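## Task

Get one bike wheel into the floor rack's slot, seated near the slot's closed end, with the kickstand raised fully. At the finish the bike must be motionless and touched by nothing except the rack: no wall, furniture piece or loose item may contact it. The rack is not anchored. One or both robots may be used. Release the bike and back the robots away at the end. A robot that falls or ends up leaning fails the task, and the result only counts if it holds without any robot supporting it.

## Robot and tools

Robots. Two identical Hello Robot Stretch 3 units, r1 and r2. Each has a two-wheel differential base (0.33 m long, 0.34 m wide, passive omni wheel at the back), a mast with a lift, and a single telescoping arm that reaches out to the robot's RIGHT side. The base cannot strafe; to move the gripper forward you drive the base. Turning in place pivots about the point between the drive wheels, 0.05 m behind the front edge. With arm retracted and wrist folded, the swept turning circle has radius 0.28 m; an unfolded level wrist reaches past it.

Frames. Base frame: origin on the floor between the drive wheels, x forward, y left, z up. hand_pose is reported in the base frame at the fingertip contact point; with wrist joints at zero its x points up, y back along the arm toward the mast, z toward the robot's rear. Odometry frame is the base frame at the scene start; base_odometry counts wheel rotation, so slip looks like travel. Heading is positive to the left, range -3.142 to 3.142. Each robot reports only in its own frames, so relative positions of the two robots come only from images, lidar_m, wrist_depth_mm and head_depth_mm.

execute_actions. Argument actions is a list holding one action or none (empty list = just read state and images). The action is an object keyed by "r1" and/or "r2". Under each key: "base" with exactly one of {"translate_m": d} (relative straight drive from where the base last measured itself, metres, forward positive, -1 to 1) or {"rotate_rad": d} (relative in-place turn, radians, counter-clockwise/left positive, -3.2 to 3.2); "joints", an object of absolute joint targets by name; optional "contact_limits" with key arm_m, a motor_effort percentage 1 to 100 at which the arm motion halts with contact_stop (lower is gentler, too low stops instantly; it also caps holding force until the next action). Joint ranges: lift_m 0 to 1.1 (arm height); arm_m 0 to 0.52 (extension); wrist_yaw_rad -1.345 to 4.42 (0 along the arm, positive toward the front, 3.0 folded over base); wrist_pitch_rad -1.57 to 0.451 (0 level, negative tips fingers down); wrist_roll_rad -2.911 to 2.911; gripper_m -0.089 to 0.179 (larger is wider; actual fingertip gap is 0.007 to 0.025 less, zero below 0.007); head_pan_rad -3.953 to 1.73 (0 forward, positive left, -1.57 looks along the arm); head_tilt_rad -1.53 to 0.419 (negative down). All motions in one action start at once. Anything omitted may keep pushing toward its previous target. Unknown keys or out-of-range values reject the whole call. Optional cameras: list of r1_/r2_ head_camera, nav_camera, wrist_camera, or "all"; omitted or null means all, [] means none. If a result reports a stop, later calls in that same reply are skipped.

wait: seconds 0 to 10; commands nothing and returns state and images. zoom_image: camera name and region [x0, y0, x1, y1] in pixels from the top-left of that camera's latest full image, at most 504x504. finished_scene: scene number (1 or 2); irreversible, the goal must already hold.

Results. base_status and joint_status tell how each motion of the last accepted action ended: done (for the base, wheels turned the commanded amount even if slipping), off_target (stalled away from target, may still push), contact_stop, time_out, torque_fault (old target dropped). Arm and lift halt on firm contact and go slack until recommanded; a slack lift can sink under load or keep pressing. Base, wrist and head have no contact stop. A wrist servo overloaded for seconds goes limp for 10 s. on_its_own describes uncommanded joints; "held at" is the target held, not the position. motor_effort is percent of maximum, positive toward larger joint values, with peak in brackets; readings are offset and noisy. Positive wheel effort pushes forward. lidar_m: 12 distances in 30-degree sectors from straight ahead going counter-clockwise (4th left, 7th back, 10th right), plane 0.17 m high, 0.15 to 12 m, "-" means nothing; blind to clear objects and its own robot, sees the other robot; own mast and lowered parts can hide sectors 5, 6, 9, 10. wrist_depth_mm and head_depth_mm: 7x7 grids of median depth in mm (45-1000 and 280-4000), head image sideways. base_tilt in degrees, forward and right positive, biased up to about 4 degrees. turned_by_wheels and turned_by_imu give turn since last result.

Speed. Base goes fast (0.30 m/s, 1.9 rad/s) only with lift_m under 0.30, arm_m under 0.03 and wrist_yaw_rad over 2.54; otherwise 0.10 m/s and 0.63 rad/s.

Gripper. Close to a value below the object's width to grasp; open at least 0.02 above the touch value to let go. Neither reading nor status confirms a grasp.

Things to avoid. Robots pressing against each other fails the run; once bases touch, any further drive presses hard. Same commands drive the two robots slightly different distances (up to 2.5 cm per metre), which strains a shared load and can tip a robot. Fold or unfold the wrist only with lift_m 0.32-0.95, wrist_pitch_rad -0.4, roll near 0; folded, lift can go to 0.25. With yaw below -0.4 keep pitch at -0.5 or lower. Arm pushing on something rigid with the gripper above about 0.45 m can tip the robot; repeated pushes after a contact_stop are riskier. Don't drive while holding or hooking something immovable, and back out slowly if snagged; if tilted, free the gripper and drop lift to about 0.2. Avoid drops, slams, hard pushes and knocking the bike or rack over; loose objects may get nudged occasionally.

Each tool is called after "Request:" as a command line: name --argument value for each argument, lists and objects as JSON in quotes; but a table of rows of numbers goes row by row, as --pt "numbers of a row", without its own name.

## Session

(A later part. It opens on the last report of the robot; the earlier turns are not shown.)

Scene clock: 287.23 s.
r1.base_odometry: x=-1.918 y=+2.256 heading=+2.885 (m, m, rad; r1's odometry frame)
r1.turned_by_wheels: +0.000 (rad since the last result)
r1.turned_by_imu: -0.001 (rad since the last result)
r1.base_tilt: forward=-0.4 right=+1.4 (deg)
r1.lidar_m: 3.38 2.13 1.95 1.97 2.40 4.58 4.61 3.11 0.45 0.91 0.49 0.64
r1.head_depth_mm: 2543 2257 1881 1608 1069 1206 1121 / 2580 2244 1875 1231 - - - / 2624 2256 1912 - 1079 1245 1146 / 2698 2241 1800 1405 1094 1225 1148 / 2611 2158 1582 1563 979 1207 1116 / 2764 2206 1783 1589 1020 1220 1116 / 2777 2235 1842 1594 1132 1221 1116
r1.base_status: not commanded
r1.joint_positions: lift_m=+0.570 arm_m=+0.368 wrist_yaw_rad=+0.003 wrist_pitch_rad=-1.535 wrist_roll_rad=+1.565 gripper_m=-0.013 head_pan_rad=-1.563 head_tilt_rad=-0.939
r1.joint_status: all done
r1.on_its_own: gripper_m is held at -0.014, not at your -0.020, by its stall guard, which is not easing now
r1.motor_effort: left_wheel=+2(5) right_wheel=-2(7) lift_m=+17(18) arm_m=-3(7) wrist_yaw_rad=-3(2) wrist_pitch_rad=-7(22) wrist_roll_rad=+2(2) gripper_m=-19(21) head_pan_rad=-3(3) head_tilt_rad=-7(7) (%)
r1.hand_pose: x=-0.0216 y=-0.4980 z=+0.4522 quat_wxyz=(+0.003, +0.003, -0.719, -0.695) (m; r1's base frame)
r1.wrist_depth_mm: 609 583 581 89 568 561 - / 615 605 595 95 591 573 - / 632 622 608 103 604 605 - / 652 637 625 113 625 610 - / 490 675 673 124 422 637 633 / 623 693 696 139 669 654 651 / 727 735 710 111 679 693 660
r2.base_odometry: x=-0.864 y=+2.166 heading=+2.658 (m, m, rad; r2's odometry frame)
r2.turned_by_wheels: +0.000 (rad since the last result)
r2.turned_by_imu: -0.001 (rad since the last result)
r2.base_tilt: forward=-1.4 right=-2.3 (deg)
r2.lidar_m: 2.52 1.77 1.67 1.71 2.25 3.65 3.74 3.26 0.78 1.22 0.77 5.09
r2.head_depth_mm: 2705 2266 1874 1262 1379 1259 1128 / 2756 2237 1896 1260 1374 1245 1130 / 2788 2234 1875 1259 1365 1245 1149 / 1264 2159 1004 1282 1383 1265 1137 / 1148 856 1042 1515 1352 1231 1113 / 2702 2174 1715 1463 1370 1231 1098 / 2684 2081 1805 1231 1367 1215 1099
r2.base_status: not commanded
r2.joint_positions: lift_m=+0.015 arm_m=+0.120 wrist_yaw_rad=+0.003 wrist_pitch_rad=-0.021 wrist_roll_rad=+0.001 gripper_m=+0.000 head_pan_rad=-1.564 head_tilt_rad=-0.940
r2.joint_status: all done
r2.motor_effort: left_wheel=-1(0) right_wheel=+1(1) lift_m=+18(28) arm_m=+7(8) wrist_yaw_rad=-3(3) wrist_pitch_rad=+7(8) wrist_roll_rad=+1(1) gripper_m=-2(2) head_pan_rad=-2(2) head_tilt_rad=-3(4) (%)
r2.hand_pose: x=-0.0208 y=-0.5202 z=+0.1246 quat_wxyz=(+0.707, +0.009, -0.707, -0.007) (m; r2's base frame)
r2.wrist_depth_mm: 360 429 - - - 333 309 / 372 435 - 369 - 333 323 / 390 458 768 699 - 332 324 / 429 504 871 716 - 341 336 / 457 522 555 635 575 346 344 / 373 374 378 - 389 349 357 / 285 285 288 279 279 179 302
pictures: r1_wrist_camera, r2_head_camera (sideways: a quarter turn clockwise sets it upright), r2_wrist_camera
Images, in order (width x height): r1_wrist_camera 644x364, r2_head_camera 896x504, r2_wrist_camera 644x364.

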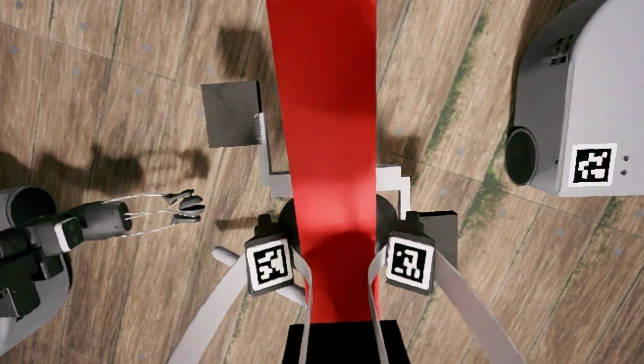

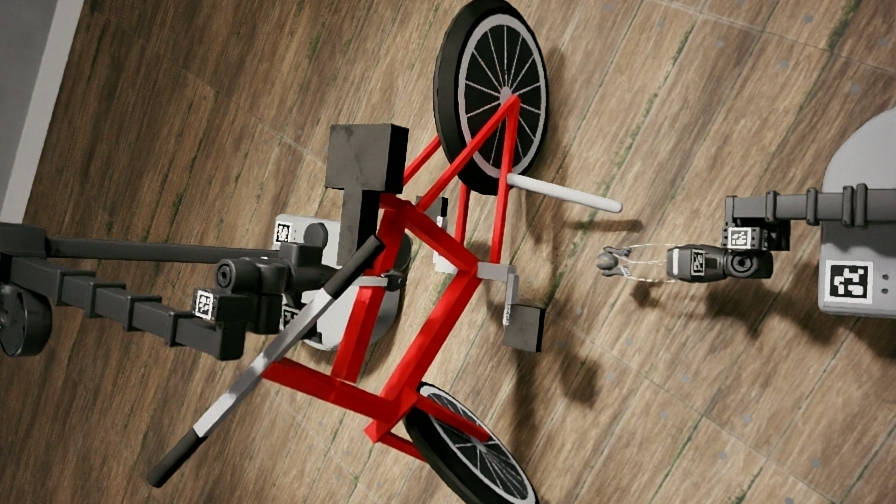

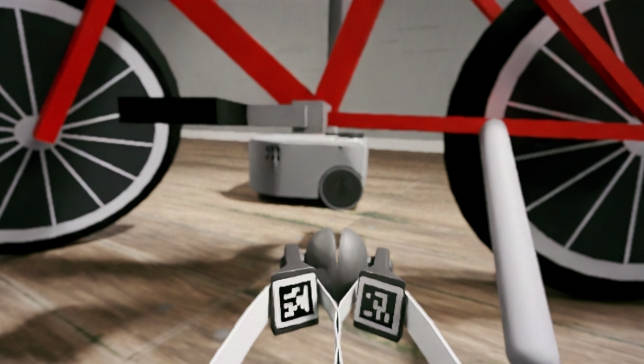

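Request:
execute_actions --actions '[{"r2": {"joints": {"arm_m": 0.232}, "base": {"translate_m": -0.3}}}]' --cameras '["r2_head_camera", "r1_wrist_camera", "r2_wrist_camera"]'

Scene clock: 302.40 s.
r1.base_odometry: x=-1.918 y=+2.256 heading=+2.886 (m, m, rad; r1's odometry frame)
r1.turned_by_wheels: +0.000 (rad since the last result)
r1.turned_by_imu: +0.000 (rad since the last result)
r1.base_tilt: forward=-0.3 right=+1.5 (deg)
r1.lidar_m: 3.37 2.14 1.95 1.97 2.41 4.57 4.64 3.11 0.45 0.63 0.50 0.65
r1.head_depth_mm: 2523 2251 1882 1616 1076 1210 1120 / 2578 2259 1886 1615 - - - / 2611 2221 1916 - 1082 1244 1149 / 2701 2229 1866 1559 1103 1226 1140 / 2791 2231 1858 1591 984 1202 1119 / 2799 2210 1593 1357 1021 1223 1119 / 2580 2153 1548 1554 1082 1225 1115
r1.base_status: not commanded
r1.joint_positions: lift_m=+0.570 arm_m=+0.368 wrist_yaw_rad=-0.003 wrist_pitch_rad=-1.529 wrist_roll_rad=+1.565 gripper_m=-0.013 head_pan_rad=-1.563 head_tilt_rad=-0.939
r1.joint_status: not commanded
r1.on_its_own: gripper_m is held at -0.014, not at your -0.020, by its stall guard, which is not easing now
r1.motor_effort: left_wheel=+6(17) right_wheel=-9(27) lift_m=+18(18) arm_m=-3(3) wrist_yaw_rad=+2(3) wrist_pitch_rad=-10(13) wrist_roll_rad=+2(2) gripper_m=-19(20) head_pan_rad=-4(3) head_tilt_rad=-7(7) (%)
r1.hand_pose: x=-0.0215 y=-0.4996 z=+0.4521 quat_wxyz=(+0.001, +0.001, -0.721, -0.692) (m; r1's base frame)
r1.wrist_depth_mm: 601 593 578 88 569 560 - / 605 605 592 95 584 574 - / 647 634 411 103 611 604 - / 665 655 641 112 626 610 - / 688 683 669 123 428 640 618 / 710 703 703 139 681 651 646 / 608 508 724 114 685 676 678
r2.base_odometry: x=-0.599 y=+2.027 heading=+2.658 (m, m, rad; r2's odometry frame)
r2.turned_by_wheels: +0.000 (rad since the last result)
r2.turned_by_imu: +0.185 (rad since the last result)
r2.base_tilt: forward=-1.4 right=-2.3 (deg)
r2.lidar_m: 2.29 1.82 1.80 1.96 2.96 3.42 3.69 2.98 0.70 1.23 0.93 4.83
r2.head_depth_mm: 2710 2260 1870 1617 1412 1255 1121 / 2835 2260 1884 1612 1330 1257 1132 / 2816 2220 1866 1214 1349 1244 1149 / 2492 2081 1605 1252 1366 1214 1132 / 1152 2199 1074 1358 1381 1227 1118 / 2727 874 1069 1514 1374 1222 1099 / 2666 2062 1182 1462 1373 1212 1091
r2.base_status: done
r2.joint_positions: lift_m=+0.015 arm_m=+0.232 wrist_yaw_rad=+0.250 wrist_pitch_rad=+0.071 wrist_roll_rad=-0.003 gripper_m=+0.000 head_pan_rad=-1.564 head_tilt_rad=-0.940
r2.joint_status: all done
r2.on_its_own: wrist_yaw_rad is held at +0.222, not at your +0.000, by its stall guard, which is still easing; wrist_pitch_rad is at rest, and its effort (-25) is outside its rest range (-20 to +32)
r2.motor_effort: left_wheel=+4(19) right_wheel=-8(53) lift_m=+18(18) arm_m=+3(13) wrist_yaw_rad=-32(100) wrist_pitch_rad=-25(25) wrist_roll_rad=+2(3) gripper_m=-3(10) head_pan_rad=-3(2) head_tilt_rad=-4(3) (%)
r2.hand_pose: x=+0.0422 y=-0.6262 z=+0.1483 quat_wxyz=(+0.699, +0.063, -0.703, +0.113) (m; r2's base frame)
r2.wrist_depth_mm: - 449 - - - 225 186 / 417 450 393 - - 211 186 / 436 472 358 325 - 212 187 / 462 511 559 666 233 187 172 / 495 549 715 727 599 207 189 / 474 480 490 - 142 216 190 / 343 348 351 337 128 225 191
pictures: r1_wrist_camera, r2_head_camera (sideways: a quarter turn clockwise sets it upright), r2_wrist_camera
Images, in order (width x height): r1_wrist_camera 644x364, r2_head_camera 896x504, r2_wrist_camera 644x364.

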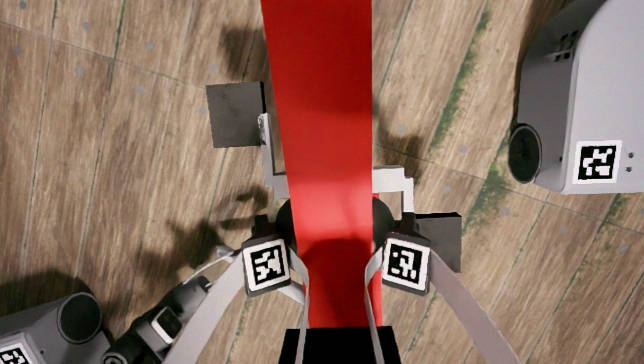

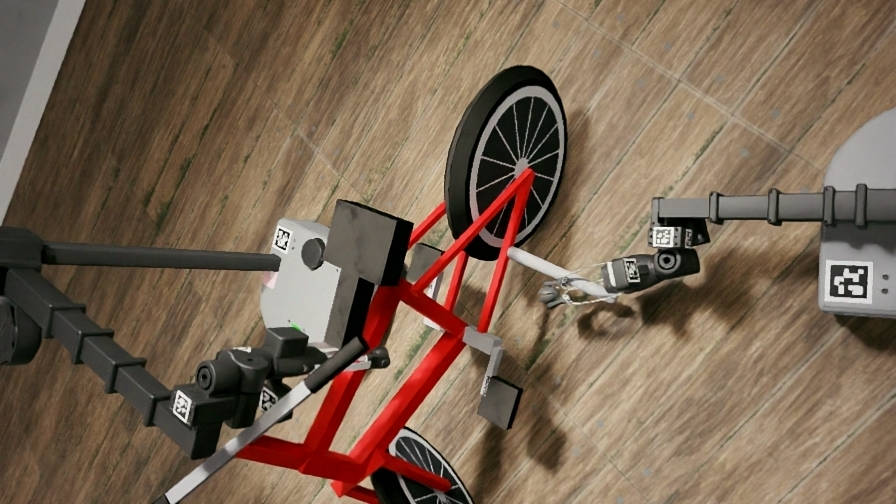

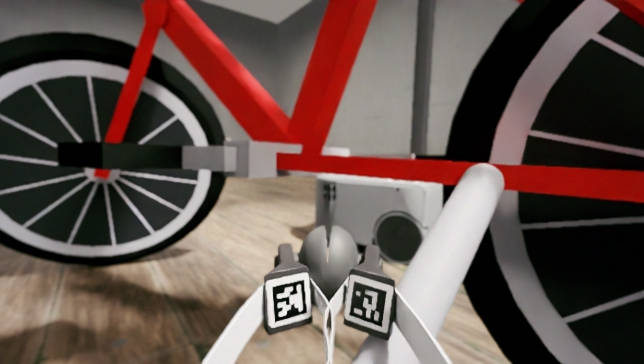

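Request:
execute_actions --actions '[{"r2": {"joints": {"lift_m": 0.3, "wrist_yaw_rad": 0.0}, "base": {"translate_m": 0.13}}}]' --cameras '["r2_head_camera"]'

Request:
execute_actions --actions '[{"r2": {"joints": {"wrist_pitch_rad": -1.55, "arm_m": 0.3}, "base": {"rotate_rad": -0.17}}}]' --cameras '["r2_head_camera", "r2_wrist_camera"]'

Scene clock: 356.80 s.
r1.base_odometry: x=-1.918 y=+2.256 heading=+2.885 (m, m, rad; r1's odometry frame)
r1.turned_by_wheels: +0.000 (rad since the last result)
r1.turned_by_imu: -0.001 (rad since the last result)
r1.base_tilt: forward=-0.4 right=+1.5 (deg)
r1.lidar_m: 3.40 2.13 1.95 1.96 2.41 4.58 4.57 3.08 0.45 1.23 0.50 0.64
r1.head_depth_mm: 2538 2242 1869 1604 1075 1211 1122 / 2585 2255 1858 1603 - - - / 2643 2238 1901 - 1085 1245 1146 / 2686 2224 1869 1536 1103 1225 1148 / 2773 2223 1660 1556 952 1200 1120 / 2685 1349 1551 1560 1017 1222 1118 / 2773 2041 1856 1581 1076 1218 1114
r1.base_status: not commanded
r1.joint_positions: lift_m=+0.570 arm_m=+0.368 wrist_yaw_rad=+0.000 wrist_pitch_rad=-1.532 wrist_roll_rad=+1.565 gripper_m=-0.013 head_pan_rad=-1.563 head_tilt_rad=-0.939
r1.joint_status: not commanded
r1.on_its_own: gripper_m is held at -0.014, not at your -0.020, by its stall guard, which is not easing now
r1.motor_effort: left_wheel=-1(10) right_wheel=+0(15) lift_m=+18(18) arm_m=-4(4) wrist_yaw_rad=+1(2) wrist_pitch_rad=-8(12) wrist_roll_rad=+2(2) gripper_m=-18(20) head_pan_rad=-3(4) head_tilt_rad=-8(5) (%)
r1.hand_pose: x=-0.0215 y=-0.4988 z=+0.4521 quat_wxyz=(+0.002, +0.002, -0.720, -0.694) (m; r1's base frame)
r1.wrist_depth_mm: 598 591 584 88 569 562 - / 620 603 603 95 590 572 - / 631 635 419 103 597 609 - / 673 645 649 113 623 623 - / 686 678 655 123 432 634 620 / 633 687 695 139 655 661 629 / 590 235 721 114 690 680 684
r2.base_odometry: x=-0.714 y=+2.088 heading=+2.658 (m, m, rad; r2's odometry frame)
r2.turned_by_wheels: +0.000 (rad since the last result)
r2.turned_by_imu: -0.002 (rad since the last result)
r2.base_tilt: forward=-1.4 right=-2.3 (deg)
r2.lidar_m: 2.19 1.75 1.73 1.87 2.83 3.52 3.82 3.05 0.73 0.65 0.85 4.63
r2.head_depth_mm: 2762 2288 1893 1628 1341 1254 1128 / 2835 2249 1872 1213 1348 1253 1133 / 2508 2168 1656 1230 1377 1246 - / 1158 2202 1029 1484 1432 1228 1148 / 2725 880 1076 1517 1381 1226 1127 / 2695 2095 1205 1481 1379 1223 1099 / 2673 2102 1792 1343 1367 1222 1102
r2.base_status: done
r2.joint_positions: lift_m=+0.300 arm_m=+0.232 wrist_yaw_rad=+0.003 wrist_pitch_rad=-0.015 wrist_roll_rad=+0.000 gripper_m=+0.000 head_pan_rad=-1.564 head_tilt_rad=-0.940
r2.joint_status: all done
r2.motor_effort: left_wheel=+0(15) right_wheel=+1(26) lift_m=+31(31) arm_m=+3(3) wrist_yaw_rad=-2(84) wrist_pitch_rad=+5(23) wrist_roll_rad=+1(3) gripper_m=-2(6) head_pan_rad=-3(1) head_tilt_rad=-4(4) (%)
r2.hand_pose: x=-0.0207 y=-0.6327 z=+0.4103 quat_wxyz=(+0.707, +0.007, -0.707, -0.005) (m; r2's base frame)
r2.wrist_depth_mm: - - - 777 817 191 177 / - 341 - 277 256 202 197 / - 378 - 290 884 - - / - 384 - - 274 - - / 373 363 - - 564 - - / 373 447 356 - 968 904 - / 392 492 651 344 414 668 235
pictures: r2_head_camera (sideways: a quarter turn clockwise sets it upright)
Images, in order (width x height): r2_head_camera 896x504.

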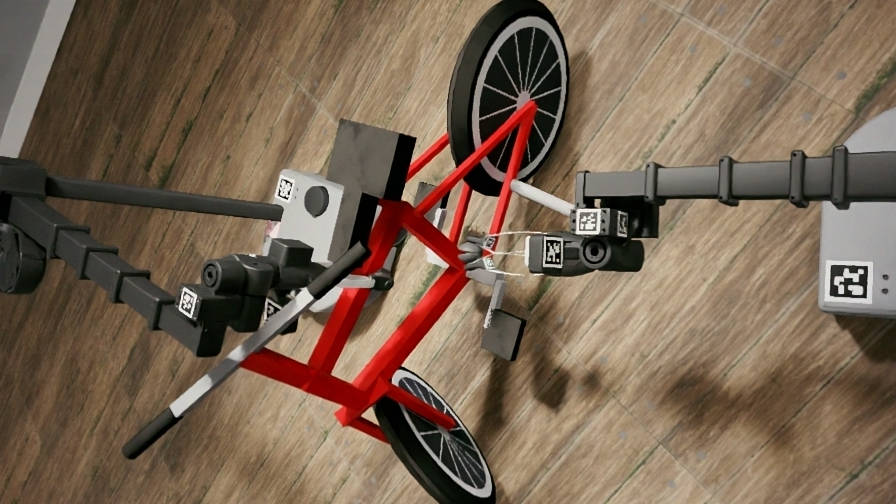

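Scene clock: 358.47 s.
r1.base_odometry: x=-1.918 y=+2.256 heading=+2.885 (m, m, rad; r1's odometry frame)
r1.turned_by_wheels: +0.000 (rad since the last result)
r1.turned_by_imu: +0.000 (rad since the last result)
r1.base_tilt: forward=-0.4 right=+1.4 (deg)
r1.lidar_m: 3.36 2.13 1.95 1.96 2.40 4.58 4.61 3.10 0.45 0.84 0.49 0.64
r1.head_depth_mm: 2543 2272 1890 1604 1079 1208 1122 / 2577 2258 1878 1588 - - - / 2619 2234 1922 - 1084 1247 1144 / 2705 2245 1866 1560 1100 1227 1145 / 2770 2225 1701 1532 954 1206 1119 / 2618 1365 1181 1555 1021 1219 1116 / 2790 2096 1853 1590 1073 1220 1115
r1.base_status: not commanded
r1.joint_positions: lift_m=+0.570 arm_m=+0.368 wrist_yaw_rad=+0.000 wrist_pitch_rad=-1.532 wrist_roll_rad=+1.565 gripper_m=-0.013 head_pan_rad=-1.563 head_tilt_rad=-0.939
r1.joint_status: not commanded
r1.on_its_own: gripper_m is held at -0.014, not at your -0.020, by its stall guard, which is not easing now
r1.motor_effort: left_wheel=-1(2) right_wheel=+0(0) lift_m=+18(18) arm_m=-4(4) wrist_yaw_rad=-1(0) wrist_pitch_rad=-9(9) wrist_roll_rad=+2(2) gripper_m=-19(18) head_pan_rad=-3(3) head_tilt_rad=-6(7) (%)
r1.hand_pose: x=-0.0215 y=-0.4988 z=+0.4521 quat_wxyz=(+0.002, +0.002, -0.720, -0.694) (m; r1's base frame)
r1.wrist_depth_mm: 589 587 575 88 568 561 - / 619 610 600 95 582 586 - / 636 622 423 103 607 602 - / 657 661 645 112 619 614 - / 681 680 664 123 432 640 627 / 634 708 690 140 673 657 644 / 582 727 724 114 686 685 676
r2.base_odometry: x=-0.714 y=+2.088 heading=+2.488 (m, m, rad; r2's odometry frame)
r2.turned_by_wheels: -0.170 (rad since the last result)
r2.turned_by_imu: -0.171 (rad since the last result)
r2.base_tilt: forward=-1.5 right=-2.3 (deg)
r2.lidar_m: 2.57 1.81 1.73 1.77 2.36 3.51 3.59 3.18 0.74 0.65 0.85 5.22
r2.head_depth_mm: 2663 2290 1890 1620 1413 1245 1129 / 2761 2247 1871 1274 1389 1254 1121 / 2767 2220 1871 1236 1361 1267 - / 2795 2217 1595 1267 1377 1231 1144 / 1318 2139 1070 1313 1389 1235 1119 / 1142 857 1003 1521 1356 1227 1104 / 2647 2094 1136 1433 1372 1218 1096
r2.base_status: done
r2.joint_positions: lift_m=+0.300 arm_m=+0.300 wrist_yaw_rad=+0.002 wrist_pitch_rad=-1.544 wrist_roll_rad=+0.000 gripper_m=+0.000 head_pan_rad=-1.564 head_tilt_rad=-0.940
r2.joint_status: all done
r2.motor_effort: left_wheel=+2(5) right_wheel=-2(6) lift_m=+31(31) arm_m=+7(8) wrist_yaw_rad=-1(3) wrist_pitch_rad=-2(5) wrist_roll_rad=+1(1) gripper_m=-2(2) head_pan_rad=-3(3) head_tilt_rad=-4(4) (%)
r2.hand_pose: x=-0.0217 y=-0.4273 z=+0.1816 quat_wxyz=(+0.507, +0.494, -0.506, -0.493) (m; r2's base frame)
r2.wrist_depth_mm: 331 327 323 318 319 316 312 / 335 335 329 326 326 319 318 / 343 341 337 334 328 326 324 / 349 349 344 339 336 333 330 / 357 356 352 345 343 341 335 / 365 363 361 - 350 344 345 / 373 370 369 360 358 355 353
pictures: r2_head_camera (sideways: a quarter turn clockwise sets it upright), r2_wrist_camera
Images, in order (width x height): r2_head_camera 896x504, r2_wrist_camera 644x364.

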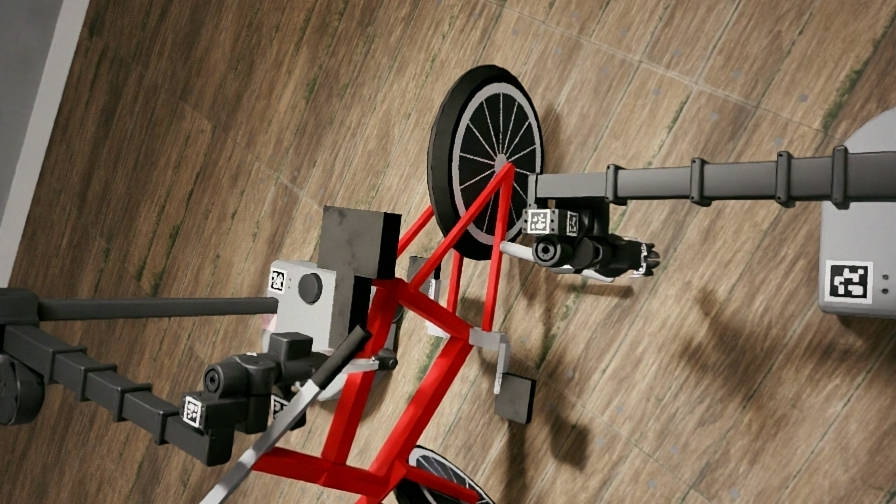

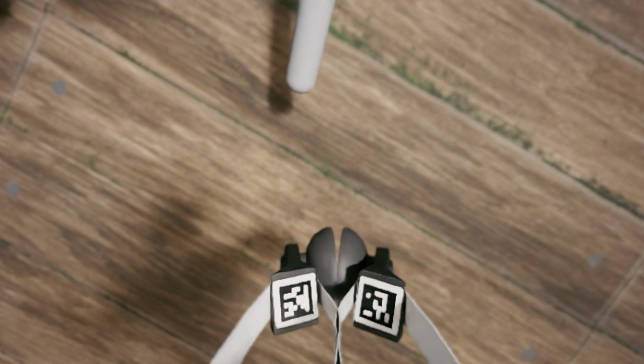

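Request:
execute_actions --actions '[{"r2": {"joints": {"arm_m": 0.44, "lift_m": 0.2}, "base": {"translate_m": 0.09}}}]' --cameras '["r2_head_camera", "r2_wrist_camera"]'

Scene clock: 378.07 s.
r1.base_odometry: x=-1.918 y=+2.256 heading=+2.885 (m, m, rad; r1's odometry frame)
r1.turned_by_wheels: +0.000 (rad since the last result)
r1.turned_by_imu: +0.000 (rad since the last result)
r1.base_tilt: forward=-0.4 right=+1.4 (deg)
r1.lidar_m: 3.38 2.14 1.95 1.96 2.40 4.56 4.60 3.10 0.45 1.22 0.50 0.64
r1.head_depth_mm: 2521 2267 1877 1606 1077 1206 1121 / 2604 2260 1880 1590 - - - / 2621 2239 1912 - 1087 1249 1150 / 2698 2230 1847 1568 1106 1225 1149 / 2589 2070 1556 1109 950 1208 1118 / 2764 2047 1734 1587 1018 1218 1115 / 2782 2230 1862 1591 1080 1217 1117
r1.base_status: not commanded
r1.joint_positions: lift_m=+0.570 arm_m=+0.368 wrist_yaw_rad=+0.000 wrist_pitch_rad=-1.532 wrist_roll_rad=+1.565 gripper_m=-0.013 head_pan_rad=-1.563 head_tilt_rad=-0.939
r1.joint_status: not commanded
r1.on_its_own: gripper_m is held at -0.014, not at your -0.020, by its stall guard, which is not easing now
r1.motor_effort: left_wheel=-1(1) right_wheel=+0(0) lift_m=+17(18) arm_m=-4(4) wrist_yaw_rad=+0(1) wrist_pitch_rad=-9(9) wrist_roll_rad=+1(1) gripper_m=-19(19) head_pan_rad=-3(3) head_tilt_rad=-7(7) (%)
r1.hand_pose: x=-0.0215 y=-0.4988 z=+0.4521 quat_wxyz=(+0.002, +0.002, -0.720, -0.694) (m; r1's base frame)
r1.wrist_depth_mm: 595 590 572 88 568 561 - / 628 608 598 95 585 575 - / 648 633 418 103 605 592 - / 665 654 645 112 621 623 - / 682 666 556 123 430 638 632 / 637 355 690 140 668 663 646 / 657 261 707 114 693 675 676
r2.base_odometry: x=-0.785 y=+2.142 heading=+2.489 (m, m, rad; r2's odometry frame)
r2.turned_by_wheels: +0.000 (rad since the last result)
r2.turned_by_imu: -0.001 (rad since the last result)
r2.base_tilt: forward=-1.5 right=-2.3 (deg)
r2.lidar_m: 2.51 1.77 1.69 1.73 2.28 3.58 3.70 3.23 0.75 0.66 0.80 5.12
r2.head_depth_mm: 2702 2280 1865 1620 1404 1246 1118 / 2768 2241 1876 1245 1380 1250 1132 / 2784 2257 1853 1245 1377 1252 - / 2598 2170 1610 1352 1341 1228 1143 / 1112 857 951 1523 1382 1225 1127 / 2714 2099 1100 1505 1367 1225 1099 / 2687 2093 1814 1251 1370 1220 1092
r2.base_status: done
r2.joint_positions: lift_m=+0.200 arm_m=+0.440 wrist_yaw_rad=+0.001 wrist_pitch_rad=-1.546 wrist_roll_rad=+0.000 gripper_m=+0.000 head_pan_rad=-1.564 head_tilt_rad=-0.940
r2.joint_status: all done
r2.motor_effort: left_wheel=+2(5) right_wheel=-3(3) lift_m=+18(29) arm_m=+6(7) wrist_yaw_rad=-1(2) wrist_pitch_rad=-2(2) wrist_roll_rad=+1(1) gripper_m=-3(1) head_pan_rad=-2(2) head_tilt_rad=-4(3) (%)
r2.hand_pose: x=-0.0217 y=-0.5669 z=+0.0823 quat_wxyz=(+0.507, +0.494, -0.505, -0.494) (m; r2's base frame)
r2.wrist_depth_mm: 233 230 229 227 223 222 221 / 238 236 234 230 229 227 224 / 242 241 238 236 233 231 94 / 247 246 244 240 237 235 99 / 254 251 248 245 243 122 238 / 259 256 254 - 166 144 241 / 265 260 260 258 256 250 247
pictures: r2_head_camera (sideways: a quarter turn clockwise sets it upright), r2_wrist_camera
Images, in order (width x height): r2_head_camera 896x504, r2_wrist_camera 644x364.

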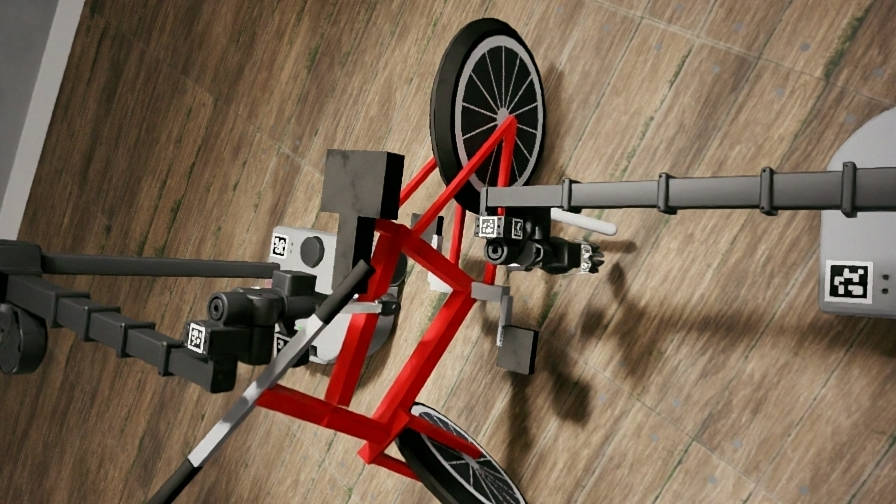

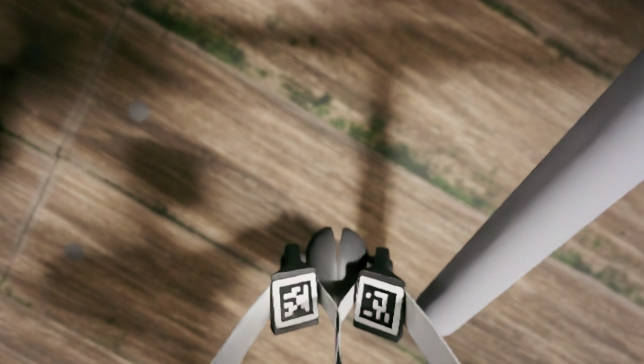

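Request:
execute_actions --actions '[{"r2": {"joints": {"lift_m": 0.16}, "base": {"translate_m": -0.2}}}]' --cameras '["r2_head_camera", "r2_wrist_camera"]'

Scene clock: 390.90 s.
r1.base_odometry: x=-1.918 y=+2.256 heading=+2.885 (m, m, rad; r1's odometry frame)
r1.turned_by_wheels: +0.000 (rad since the last result)
r1.turned_by_imu: -0.001 (rad since the last result)
r1.base_tilt: forward=-0.4 right=+1.5 (deg)
r1.lidar_m: 3.40 2.14 1.95 1.96 2.41 4.58 4.61 3.09 0.45 1.24 0.49 0.64
r1.head_depth_mm: 2524 2240 1870 1609 1078 1208 1118 / 2590 2246 1877 1595 - - - / 2628 2236 1914 - 1086 1243 1150 / 2691 2240 1861 1560 1101 1228 1147 / 2766 2237 1860 1599 954 1203 1117 / 2776 2167 1611 1557 1016 1223 1115 / 2591 1464 1565 1497 1129 1226 1118
r1.base_status: not commanded
r1.joint_positions: lift_m=+0.570 arm_m=+0.368 wrist_yaw_rad=-0.001 wrist_pitch_rad=-1.538 wrist_roll_rad=+1.565 gripper_m=-0.013 head_pan_rad=-1.563 head_tilt_rad=-0.939
r1.joint_status: not commanded
r1.on_its_own: gripper_m is held at -0.014, not at your -0.020, by its stall guard, which is not easing now
r1.motor_effort: left_wheel=+0(18) right_wheel=+0(27) lift_m=+17(18) arm_m=-4(4) wrist_yaw_rad=-1(1) wrist_pitch_rad=-6(19) wrist_roll_rad=+2(2) gripper_m=-18(20) head_pan_rad=-4(4) head_tilt_rad=-9(7) (%)
r1.hand_pose: x=-0.0215 y=-0.4973 z=+0.4522 quat_wxyz=(+0.002, +0.001, -0.718, -0.696) (m; r1's base frame)
r1.wrist_depth_mm: 597 591 581 88 564 565 - / 603 618 594 95 583 580 - / 635 633 430 103 609 609 - / 652 653 644 112 625 620 - / 673 665 658 123 424 644 628 / 696 703 684 140 676 671 653 / 636 725 711 114 684 690 683
r2.base_odometry: x=-0.626 y=+2.021 heading=+2.489 (m, m, rad; r2's odometry frame)
r2.turned_by_wheels: +0.000 (rad since the last result)
r2.turned_by_imu: +0.000 (rad since the last result)
r2.base_tilt: forward=-1.4 right=-2.2 (deg)
r2.lidar_m: 2.64 1.87 1.78 1.82 2.42 3.42 3.50 3.12 0.74 0.72 0.93 0.93
r2.head_depth_mm: 2616 2243 1898 1614 1405 1255 1131 / 2728 2285 1877 1616 1398 1245 1136 / 2765 2271 1865 1252 1377 1244 - / 2755 2228 1858 1246 1341 1240 1143 / 2748 2120 1045 1340 1382 1231 1120 / 1307 2162 1070 1321 1376 1218 1102 / 1131 882 967 1493 1343 1210 1093
r2.base_status: done
r2.joint_positions: lift_m=+0.160 arm_m=+0.440 wrist_yaw_rad=-0.003 wrist_pitch_rad=-1.551 wrist_roll_rad=+0.006 gripper_m=+0.000 head_pan_rad=-1.564 head_tilt_rad=-0.940
r2.joint_status: all done
r2.motor_effort: left_wheel=+1(19) right_wheel=-2(49) lift_m=+18(20) arm_m=+6(6) wrist_yaw_rad=+4(15) wrist_pitch_rad=+0(2) wrist_roll_rad=-1(1) gripper_m=-2(8) head_pan_rad=-2(2) head_tilt_rad=-4(3) (%)
r2.hand_pose: x=-0.0216 y=-0.5657 z=+0.0424 quat_wxyz=(+0.503, +0.493, -0.507, -0.498) (m; r2's base frame)
r2.wrist_depth_mm: 193 192 190 188 186 185 183 / 197 196 194 192 191 189 186 / 202 200 199 196 195 193 190 / 207 204 203 201 198 196 194 / 212 209 207 204 203 201 198 / 216 214 213 - 207 204 202 / 221 219 217 216 213 209 207
pictures: r2_head_camera (sideways: a quarter turn clockwise sets it upright), r2_wrist_camera
Images, in order (width x height): r2_head_camera 896x504, r2_wrist_camera 644x364.

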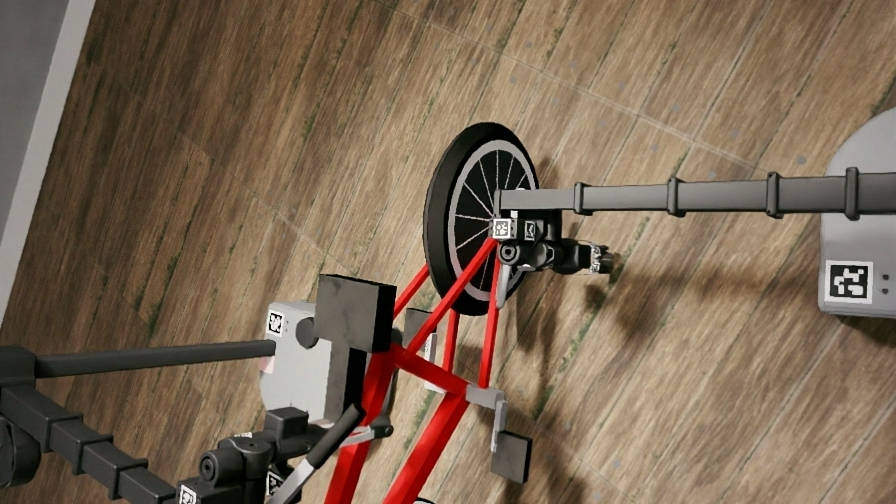

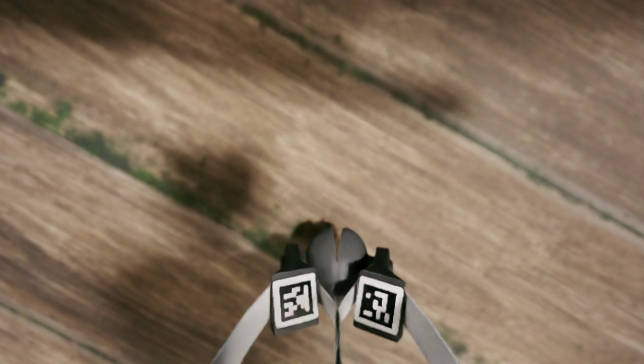

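Request:
execute_actions --actions '[{"r2": {"joints": {"lift_m": 0.3, "arm_m": 0.1}, "base": {"translate_m": 0.85}}}]' --cameras '["r2_head_camera", "r2_nav_camera"]'

Scene clock: 458.27 s.
r1.base_odometry: x=-1.918 y=+2.256 heading=+2.885 (m, m, rad; r1's odometry frame)
r1.turned_by_wheels: +0.000 (rad since the last result)
r1.turned_by_imu: -0.001 (rad since the last result)
r1.base_tilt: forward=-0.4 right=+1.4 (deg)
r1.lidar_m: 3.37 2.14 1.95 1.97 2.40 4.56 4.60 3.10 0.45 2.82 0.49 0.64
r1.head_depth_mm: 2411 1414 1629 1616 1078 1209 1121 / 2587 2121 1670 1591 - - - / 2651 2238 1906 - 1083 1246 1143 / 2694 2223 1873 1565 1101 1226 1143 / 2785 2235 1848 1597 956 1202 1118 / 2781 2222 1853 1597 1015 1222 1117 / 2764 2241 1851 1588 1135 1220 1113
r1.base_status: not commanded
r1.joint_positions: lift_m=+0.570 arm_m=+0.368 wrist_yaw_rad=-0.001 wrist_pitch_rad=-1.538 wrist_roll_rad=+1.565 gripper_m=-0.013 head_pan_rad=-1.563 head_tilt_rad=-0.939
r1.joint_status: not commanded
r1.on_its_own: gripper_m is held at -0.014, not at your -0.020, by its stall guard, which is not easing now
r1.motor_effort: left_wheel=-1(1) right_wheel=+0(0) lift_m=+17(18) arm_m=-4(4) wrist_yaw_rad=+1(0) wrist_pitch_rad=-6(6) wrist_roll_rad=+2(2) gripper_m=-18(19) head_pan_rad=-4(3) head_tilt_rad=-7(7) (%)
r1.hand_pose: x=-0.0215 y=-0.4973 z=+0.4522 quat_wxyz=(+0.002, +0.001, -0.718, -0.696) (m; r1's base frame)
r1.wrist_depth_mm: 595 586 581 88 576 559 - / 615 606 596 95 590 584 - / 635 624 425 103 609 602 - / 657 642 646 112 627 622 - / 675 671 653 124 426 636 623 / 706 704 687 141 663 656 661 / 737 722 718 114 683 679 676
r2.base_odometry: x=-1.301 y=+2.537 heading=+2.489 (m, m, rad; r2's odometry frame)
r2.turned_by_wheels: +0.000 (rad since the last result)
r2.turned_by_imu: -0.004 (rad since the last result)
r2.base_tilt: forward=-1.5 right=-2.3 (deg)
r2.lidar_m: 2.06 1.46 1.39 1.42 1.89 4.16 4.27 1.06 0.67 0.63 4.58 4.58
r2.head_depth_mm: 2774 2228 1651 1544 1389 1249 1132 / 2814 2272 1797 1245 1399 1248 1123 / 2796 2252 1860 1598 1350 1281 - / 2751 2186 1854 1598 1384 1277 1143 / 2771 2183 1843 1568 1375 1231 1123 / 2677 2192 1836 1565 1374 1223 1102 / 2651 2159 1805 1555 1370 1215 1091
r2.base_status: done
r2.joint_positions: lift_m=+0.300 arm_m=+0.100 wrist_yaw_rad=-0.001 wrist_pitch_rad=-1.549 wrist_roll_rad=+0.005 gripper_m=+0.000 head_pan_rad=-1.564 head_tilt_rad=-0.940
r2.joint_status: all done
r2.motor_effort: left_wheel=+2(4) right_wheel=-2(3) lift_m=+31(34) arm_m=-6(6) wrist_yaw_rad=+2(3) wrist_pitch_rad=-1(0) wrist_roll_rad=+0(1) gripper_m=-2(2) head_pan_rad=-2(2) head_tilt_rad=-4(3) (%)
r2.hand_pose: x=-0.0216 y=-0.2268 z=+0.1817 quat_wxyz=(+0.504, +0.493, -0.506, -0.496) (m; r2's base frame)
r2.wrist_depth_mm: 333 324 322 320 318 315 312 / 338 334 330 328 322 319 319 / 342 341 337 333 328 325 322 / 350 347 343 340 339 333 329 / 361 354 352 345 345 340 337 / 368 361 363 - - 345 346 / 374 371 367 - - - 351
pictures: r2_head_camera (sideways: a quarter turn clockwise sets it upright), r2_nav_camera (sideways: a quarter turn counterclockwise sets it upright)
Images, in order (width x height): r2_head_camera 896x504, r2_nav_camera 672x504.

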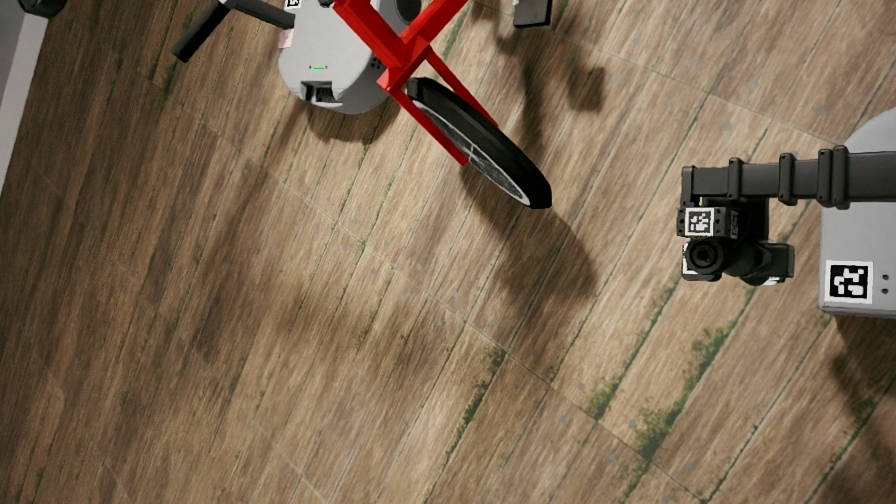

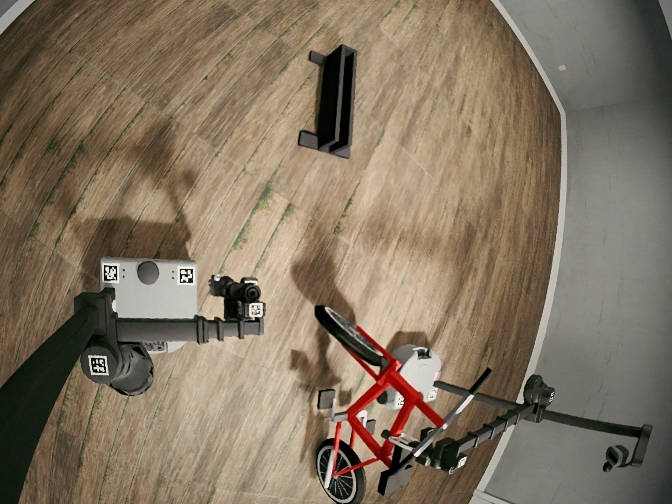

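Request:
execute_actions --actions '[{"r2": {"base": {"rotate_rad": 0.84}}}]' --cameras '[]'

Request:
execute_actions --actions '[{"r2": {"base": {"translate_m": -0.27}}}]' --cameras '[]'

Request:
execute_actions --actions '[{"r2": {"base": {"rotate_rad": -0.95}}}]' --cameras '["r2_head_camera", "r2_nav_camera", "r2_wrist_camera"]'

Scene clock: 508.67 s.
r1.base_odometry: x=-1.918 y=+2.256 heading=+2.885 (m, m, rad; r1's odometry frame)
r1.turned_by_wheels: +0.000 (rad since the last result)
r1.turned_by_imu: +0.000 (rad since the last result)
r1.base_tilt: forward=-0.4 right=+1.4 (deg)
r1.lidar_m: 3.37 2.14 1.95 1.97 2.41 4.56 4.63 3.10 0.45 1.38 0.49 0.64
r1.head_depth_mm: 2452 1338 1643 1547 1078 1212 1121 / 2562 2187 1640 1552 - - - / 2641 2229 1915 - 1082 1239 1148 / 2687 2229 1861 1572 1104 1225 1147 / 2804 2225 1866 1589 951 1206 1118 / 2762 2231 1855 1595 1020 1221 1118 / 2762 2219 1863 1593 1136 1220 1114
r1.base_status: not commanded
r1.joint_positions: lift_m=+0.570 arm_m=+0.368 wrist_yaw_rad=-0.001 wrist_pitch_rad=-1.538 wrist_roll_rad=+1.565 gripper_m=-0.013 head_pan_rad=-1.563 head_tilt_rad=-0.939
r1.joint_status: not commanded
r1.on_its_own: gripper_m is held at -0.014, not at your -0.020, by its stall guard, which is not easing now
r1.motor_effort: left_wheel=-1(0) right_wheel=+0(0) lift_m=+17(18) arm_m=-3(4) wrist_yaw_rad=+1(0) wrist_pitch_rad=-6(6) wrist_roll_rad=+2(2) gripper_m=-19(19) head_pan_rad=-4(4) head_tilt_rad=-8(7) (%)
r1.hand_pose: x=-0.0215 y=-0.4973 z=+0.4522 quat_wxyz=(+0.002, +0.001, -0.718, -0.696) (m; r1's base frame)
r1.wrist_depth_mm: 598 586 575 88 573 558 - / 615 610 595 95 589 577 - / 647 618 428 103 602 596 - / 659 654 640 113 621 633 - / 673 681 660 124 423 637 626 / 701 702 680 140 678 650 655 / 734 723 709 114 695 686 671
r2.base_odometry: x=-1.301 y=+2.537 heading=-2.955 (m, m, rad; r2's odometry frame)
r2.turned_by_wheels: +0.840 (rad since the last result)
r2.turned_by_imu: +0.842 (rad since the last result)
r2.base_tilt: forward=-1.4 right=-2.3 (deg)
r2.lidar_m: 1.39 1.39 1.62 2.83 4.18 1.30 1.06 0.64 3.92 4.57 2.76 1.60
r2.head_depth_mm: 2876 2285 1881 1626 1417 1254 1120 / 2857 2254 1860 1620 1412 1253 1123 / 2789 2231 1841 1543 1392 1281 - / 2712 2215 1848 1537 1391 1278 1140 / 2713 2170 1695 1573 1385 1231 1122 / 2757 2187 1816 1565 1372 1221 1107 / 2668 2174 1807 1554 1363 1221 1097
r2.base_status: done
r2.joint_positions: lift_m=+0.300 arm_m=+0.100 wrist_yaw_rad=-0.001 wrist_pitch_rad=-1.549 wrist_roll_rad=+0.005 gripper_m=+0.000 head_pan_rad=-1.564 head_tilt_rad=-0.940
r2.joint_status: not commanded
r2.motor_effort: left_wheel=-2(4) right_wheel=+3(5) lift_m=+31(31) arm_m=-6(6) wrist_yaw_rad=+1(1) wrist_pitch_rad=-1(0) wrist_roll_rad=-1(0) gripper_m=-2(2) head_pan_rad=-2(2) head_tilt_rad=-3(4) (%)
r2.hand_pose: x=-0.0216 y=-0.2268 z=+0.1817 quat_wxyz=(+0.504, +0.493, -0.506, -0.496) (m; r2's base frame)
r2.wrist_depth_mm: 329 325 323 319 317 316 313 / 334 335 330 328 324 322 315 / 341 341 338 330 329 328 324 / 348 348 344 340 339 335 330 / 359 358 352 347 346 341 338 / 371 365 359 - - 345 345 / 374 372 368 - - - 350
pictures: none
No camera images: the call's "cameras" was empty. Leave "cameras" out to get every camera's image.

Scene clock: 512.60 s.
r1.base_odometry: x=-1.918 y=+2.256 heading=+2.885 (m, m, rad; r1's odometry frame)
r1.turned_by_wheels: +0.000 (rad since the last result)
r1.turned_by_imu: +0.000 (rad since the last result)
r1.base_tilt: forward=-0.4 right=+1.4 (deg)
r1.lidar_m: 3.36 2.14 1.96 1.97 2.40 4.56 4.58 3.09 0.45 1.13 0.49 0.64
r1.head_depth_mm: 2547 2247 1753 1490 1074 1210 1125 / 2539 1224 1520 1423 - - - / 2623 2245 1875 - 1084 1246 1147 / 2691 2231 1861 1566 1101 1222 1145 / 2793 2233 1866 1598 953 1205 1118 / 2778 2238 1870 1601 1017 1216 1118 / 2790 2226 1863 1593 1135 1222 1120
r1.base_status: not commanded
r1.joint_positions: lift_m=+0.570 arm_m=+0.368 wrist_yaw_rad=-0.001 wrist_pitch_rad=-1.538 wrist_roll_rad=+1.565 gripper_m=-0.013 head_pan_rad=-1.563 head_tilt_rad=-0.939
r1.joint_status: not commanded
r1.on_its_own: gripper_m is held at -0.014, not at your -0.020, by its stall guard, which is not easing now
r1.motor_effort: left_wheel=+0(1) right_wheel=+0(0) lift_m=+18(17) arm_m=-4(4) wrist_yaw_rad=+1(0) wrist_pitch_rad=-6(6) wrist_roll_rad=+2(2) gripper_m=-19(19) head_pan_rad=-3(3) head_tilt_rad=-8(8) (%)
r1.hand_pose: x=-0.0215 y=-0.4973 z=+0.4522 quat_wxyz=(+0.002, +0.001, -0.718, -0.696) (m; r1's base frame)
r1.wrist_depth_mm: 481 577 587 88 560 566 - / 503 603 597 95 580 573 - / 640 618 429 103 612 600 - / 661 651 641 112 631 610 - / 682 668 666 123 421 635 642 / 713 691 693 140 673 668 647 / 744 732 720 114 682 696 664
r2.base_odometry: x=-1.036 y=+2.587 heading=-2.955 (m, m, rad; r2's odometry frame)
r2.turned_by_wheels: +0.000 (rad since the last result)
r2.turned_by_imu: +0.000 (rad since the last result)
r2.base_tilt: forward=-1.4 right=-2.3 (deg)
r2.lidar_m: 1.65 1.65 1.92 3.37 4.10 0.95 0.79 0.43 0.42 4.65 3.30 1.90
r2.head_depth_mm: 2902 2269 1897 1609 1423 1193 1127 / 2824 2259 1888 1617 1402 1245 1126 / 2793 2234 1862 1610 1398 1275 - / 2760 2220 1834 1570 1394 1278 1143 / 2796 2193 1826 1519 1376 1226 1123 / 2704 2186 1708 1563 1370 1219 1111 / 2681 2145 1808 1564 1368 1214 1090
r2.base_status: done
r2.joint_positions: lift_m=+0.300 arm_m=+0.100 wrist_yaw_rad=-0.001 wrist_pitch_rad=-1.549 wrist_roll_rad=+0.005 gripper_m=+0.000 head_pan_rad=-1.564 head_tilt_rad=-0.940
r2.joint_status: not commanded
r2.motor_effort: left_wheel=-1(5) right_wheel=+3(3) lift_m=+31(31) arm_m=-6(6) wrist_yaw_rad=+1(2) wrist_pitch_rad=+0(0) wrist_roll_rad=+0(1) gripper_m=-2(2) head_pan_rad=-3(2) head_tilt_rad=-3(3) (%)
r2.hand_pose: x=-0.0216 y=-0.2268 z=+0.1817 quat_wxyz=(+0.504, +0.493, -0.506, -0.496) (m; r2's base frame)
r2.wrist_depth_mm: 329 328 322 321 318 313 311 / 336 335 330 326 323 319 316 / 345 340 337 333 330 326 323 / 352 350 347 340 335 336 332 / 359 357 353 346 344 341 339 / 367 366 358 - - 346 344 / 379 373 368 - - - 350
pictures: none
No camera images: the call's "cameras" was empty. Leave "cameras" out to get every camera's image.

Scene clock: 515.10 s.
r1.base_odometry: x=-1.918 y=+2.256 heading=+2.885 (m, m, rad; r1's odometry frame)
r1.turned_by_wheels: +0.000 (rad since the last result)
r1.turned_by_imu: +0.000 (rad since the last result)
r1.base_tilt: forward=-0.5 right=+1.4 (deg)
r1.lidar_m: 3.38 2.13 1.95 1.96 2.41 4.58 4.60 3.09 0.45 1.25 0.49 0.64
r1.head_depth_mm: 2483 2249 1880 1545 1077 1209 1123 / 2601 1282 1525 1307 - - - / 2621 2208 1922 - 1083 1245 1145 / 2701 2229 1863 1564 1103 1219 1144 / 2792 2212 1872 1592 952 1208 1118 / 2799 2229 1858 1593 1014 1227 1115 / 2785 2219 1851 1596 1133 1222 1120
r1.base_status: not commanded
r1.joint_positions: lift_m=+0.570 arm_m=+0.368 wrist_yaw_rad=-0.001 wrist_pitch_rad=-1.538 wrist_roll_rad=+1.565 gripper_m=-0.013 head_pan_rad=-1.563 head_tilt_rad=-0.939
r1.joint_status: not commanded
r1.on_its_own: gripper_m is held at -0.014, not at your -0.020, by its stall guard, which is not easing now
r1.motor_effort: left_wheel=-1(0) right_wheel=+0(0) lift_m=+18(17) arm_m=-3(4) wrist_yaw_rad=+0(1) wrist_pitch_rad=-6(6) wrist_roll_rad=+2(2) gripper_m=-19(18) head_pan_rad=-3(4) head_tilt_rad=-8(5) (%)
r1.hand_pose: x=-0.0215 y=-0.4973 z=+0.4522 quat_wxyz=(+0.002, +0.001, -0.718, -0.696) (m; r1's base frame)
r1.wrist_depth_mm: 515 591 590 88 568 560 - / 526 609 593 95 584 583 - / 633 624 425 103 598 597 - / 652 657 636 112 611 627 - / 671 675 660 124 427 649 630 / 703 712 683 140 674 658 658 / 733 729 714 114 681 683 682
r2.base_odometry: x=-1.036 y=+2.587 heading=+2.379 (m, m, rad; r2's odometry frame)
r2.turned_by_wheels: -0.950 (rad since the last result)
r2.turned_by_imu: -0.954 (rad since the last result)
r2.base_tilt: forward=-1.3 right=-2.4 (deg)
r2.lidar_m: 2.81 1.81 1.65 1.66 2.05 4.10 4.15 0.84 0.79 0.42 3.84 4.63
r2.head_depth_mm: 2602 2108 771 975 1354 1251 1123 / 1054 2069 1597 1476 1161 1253 1128 / 2731 2252 1582 1449 1376 1282 - / 2765 2227 1840 1592 1159 1279 1138 / 2722 2195 1835 1574 1385 1215 1125 / 2679 2177 1823 1554 1380 1212 1104 / 2699 2156 1801 1558 1360 1222 1097
r2.base_status: done
r2.joint_positions: lift_m=+0.300 arm_m=+0.100 wrist_yaw_rad=-0.001 wrist_pitch_rad=-1.549 wrist_roll_rad=+0.005 gripper_m=+0.000 head_pan_rad=-1.564 head_tilt_rad=-0.940
r2.joint_status: not commanded
r2.motor_effort: left_wheel=+1(5) right_wheel=-3(6) lift_m=+31(31) arm_m=-6(6) wrist_yaw_rad=+1(1) wrist_pitch_rad=+0(0) wrist_roll_rad=-1(1) gripper_m=-2(3) head_pan_rad=-2(2) head_tilt_rad=-4(3) (%)
r2.hand_pose: x=-0.0216 y=-0.2268 z=+0.1817 quat_wxyz=(+0.504, +0.493, -0.506, -0.496) (m; r2's base frame)
r2.wrist_depth_mm: 329 328 324 320 317 313 311 / 336 333 331 330 326 318 316 / 344 341 338 334 331 327 322 / 353 351 346 340 338 330 332 / 358 357 352 348 344 341 336 / 366 364 356 - - 345 344 / 376 372 368 - - - 351
pictures: r2_head_camera (sideways: a quarter turn clockwise sets it upright), r2_nav_camera (sideways: a quarter turn counterclockwise sets it upright), r2_wrist_camera
Images, in order (width x height): r2_head_camera 896x504, r2_nav_camera 672x504, r2_wrist_camera 644x364.

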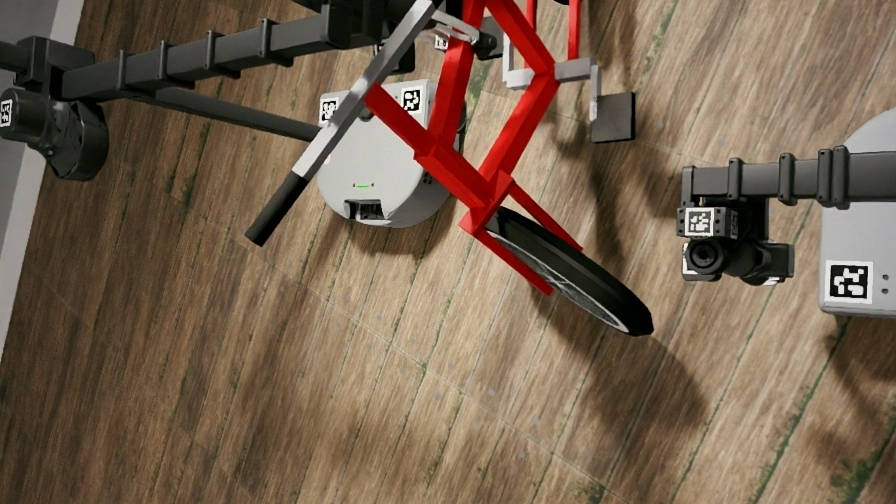

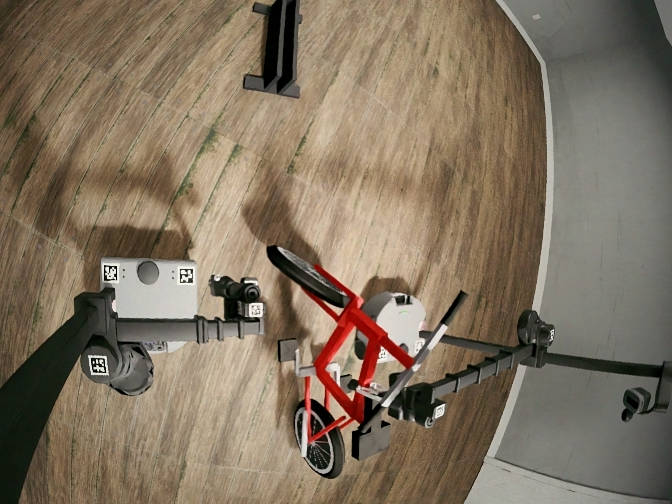

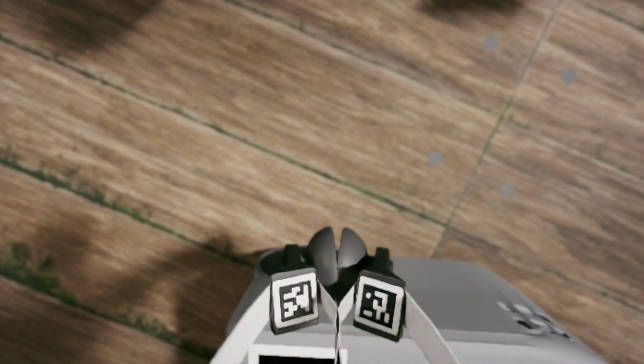

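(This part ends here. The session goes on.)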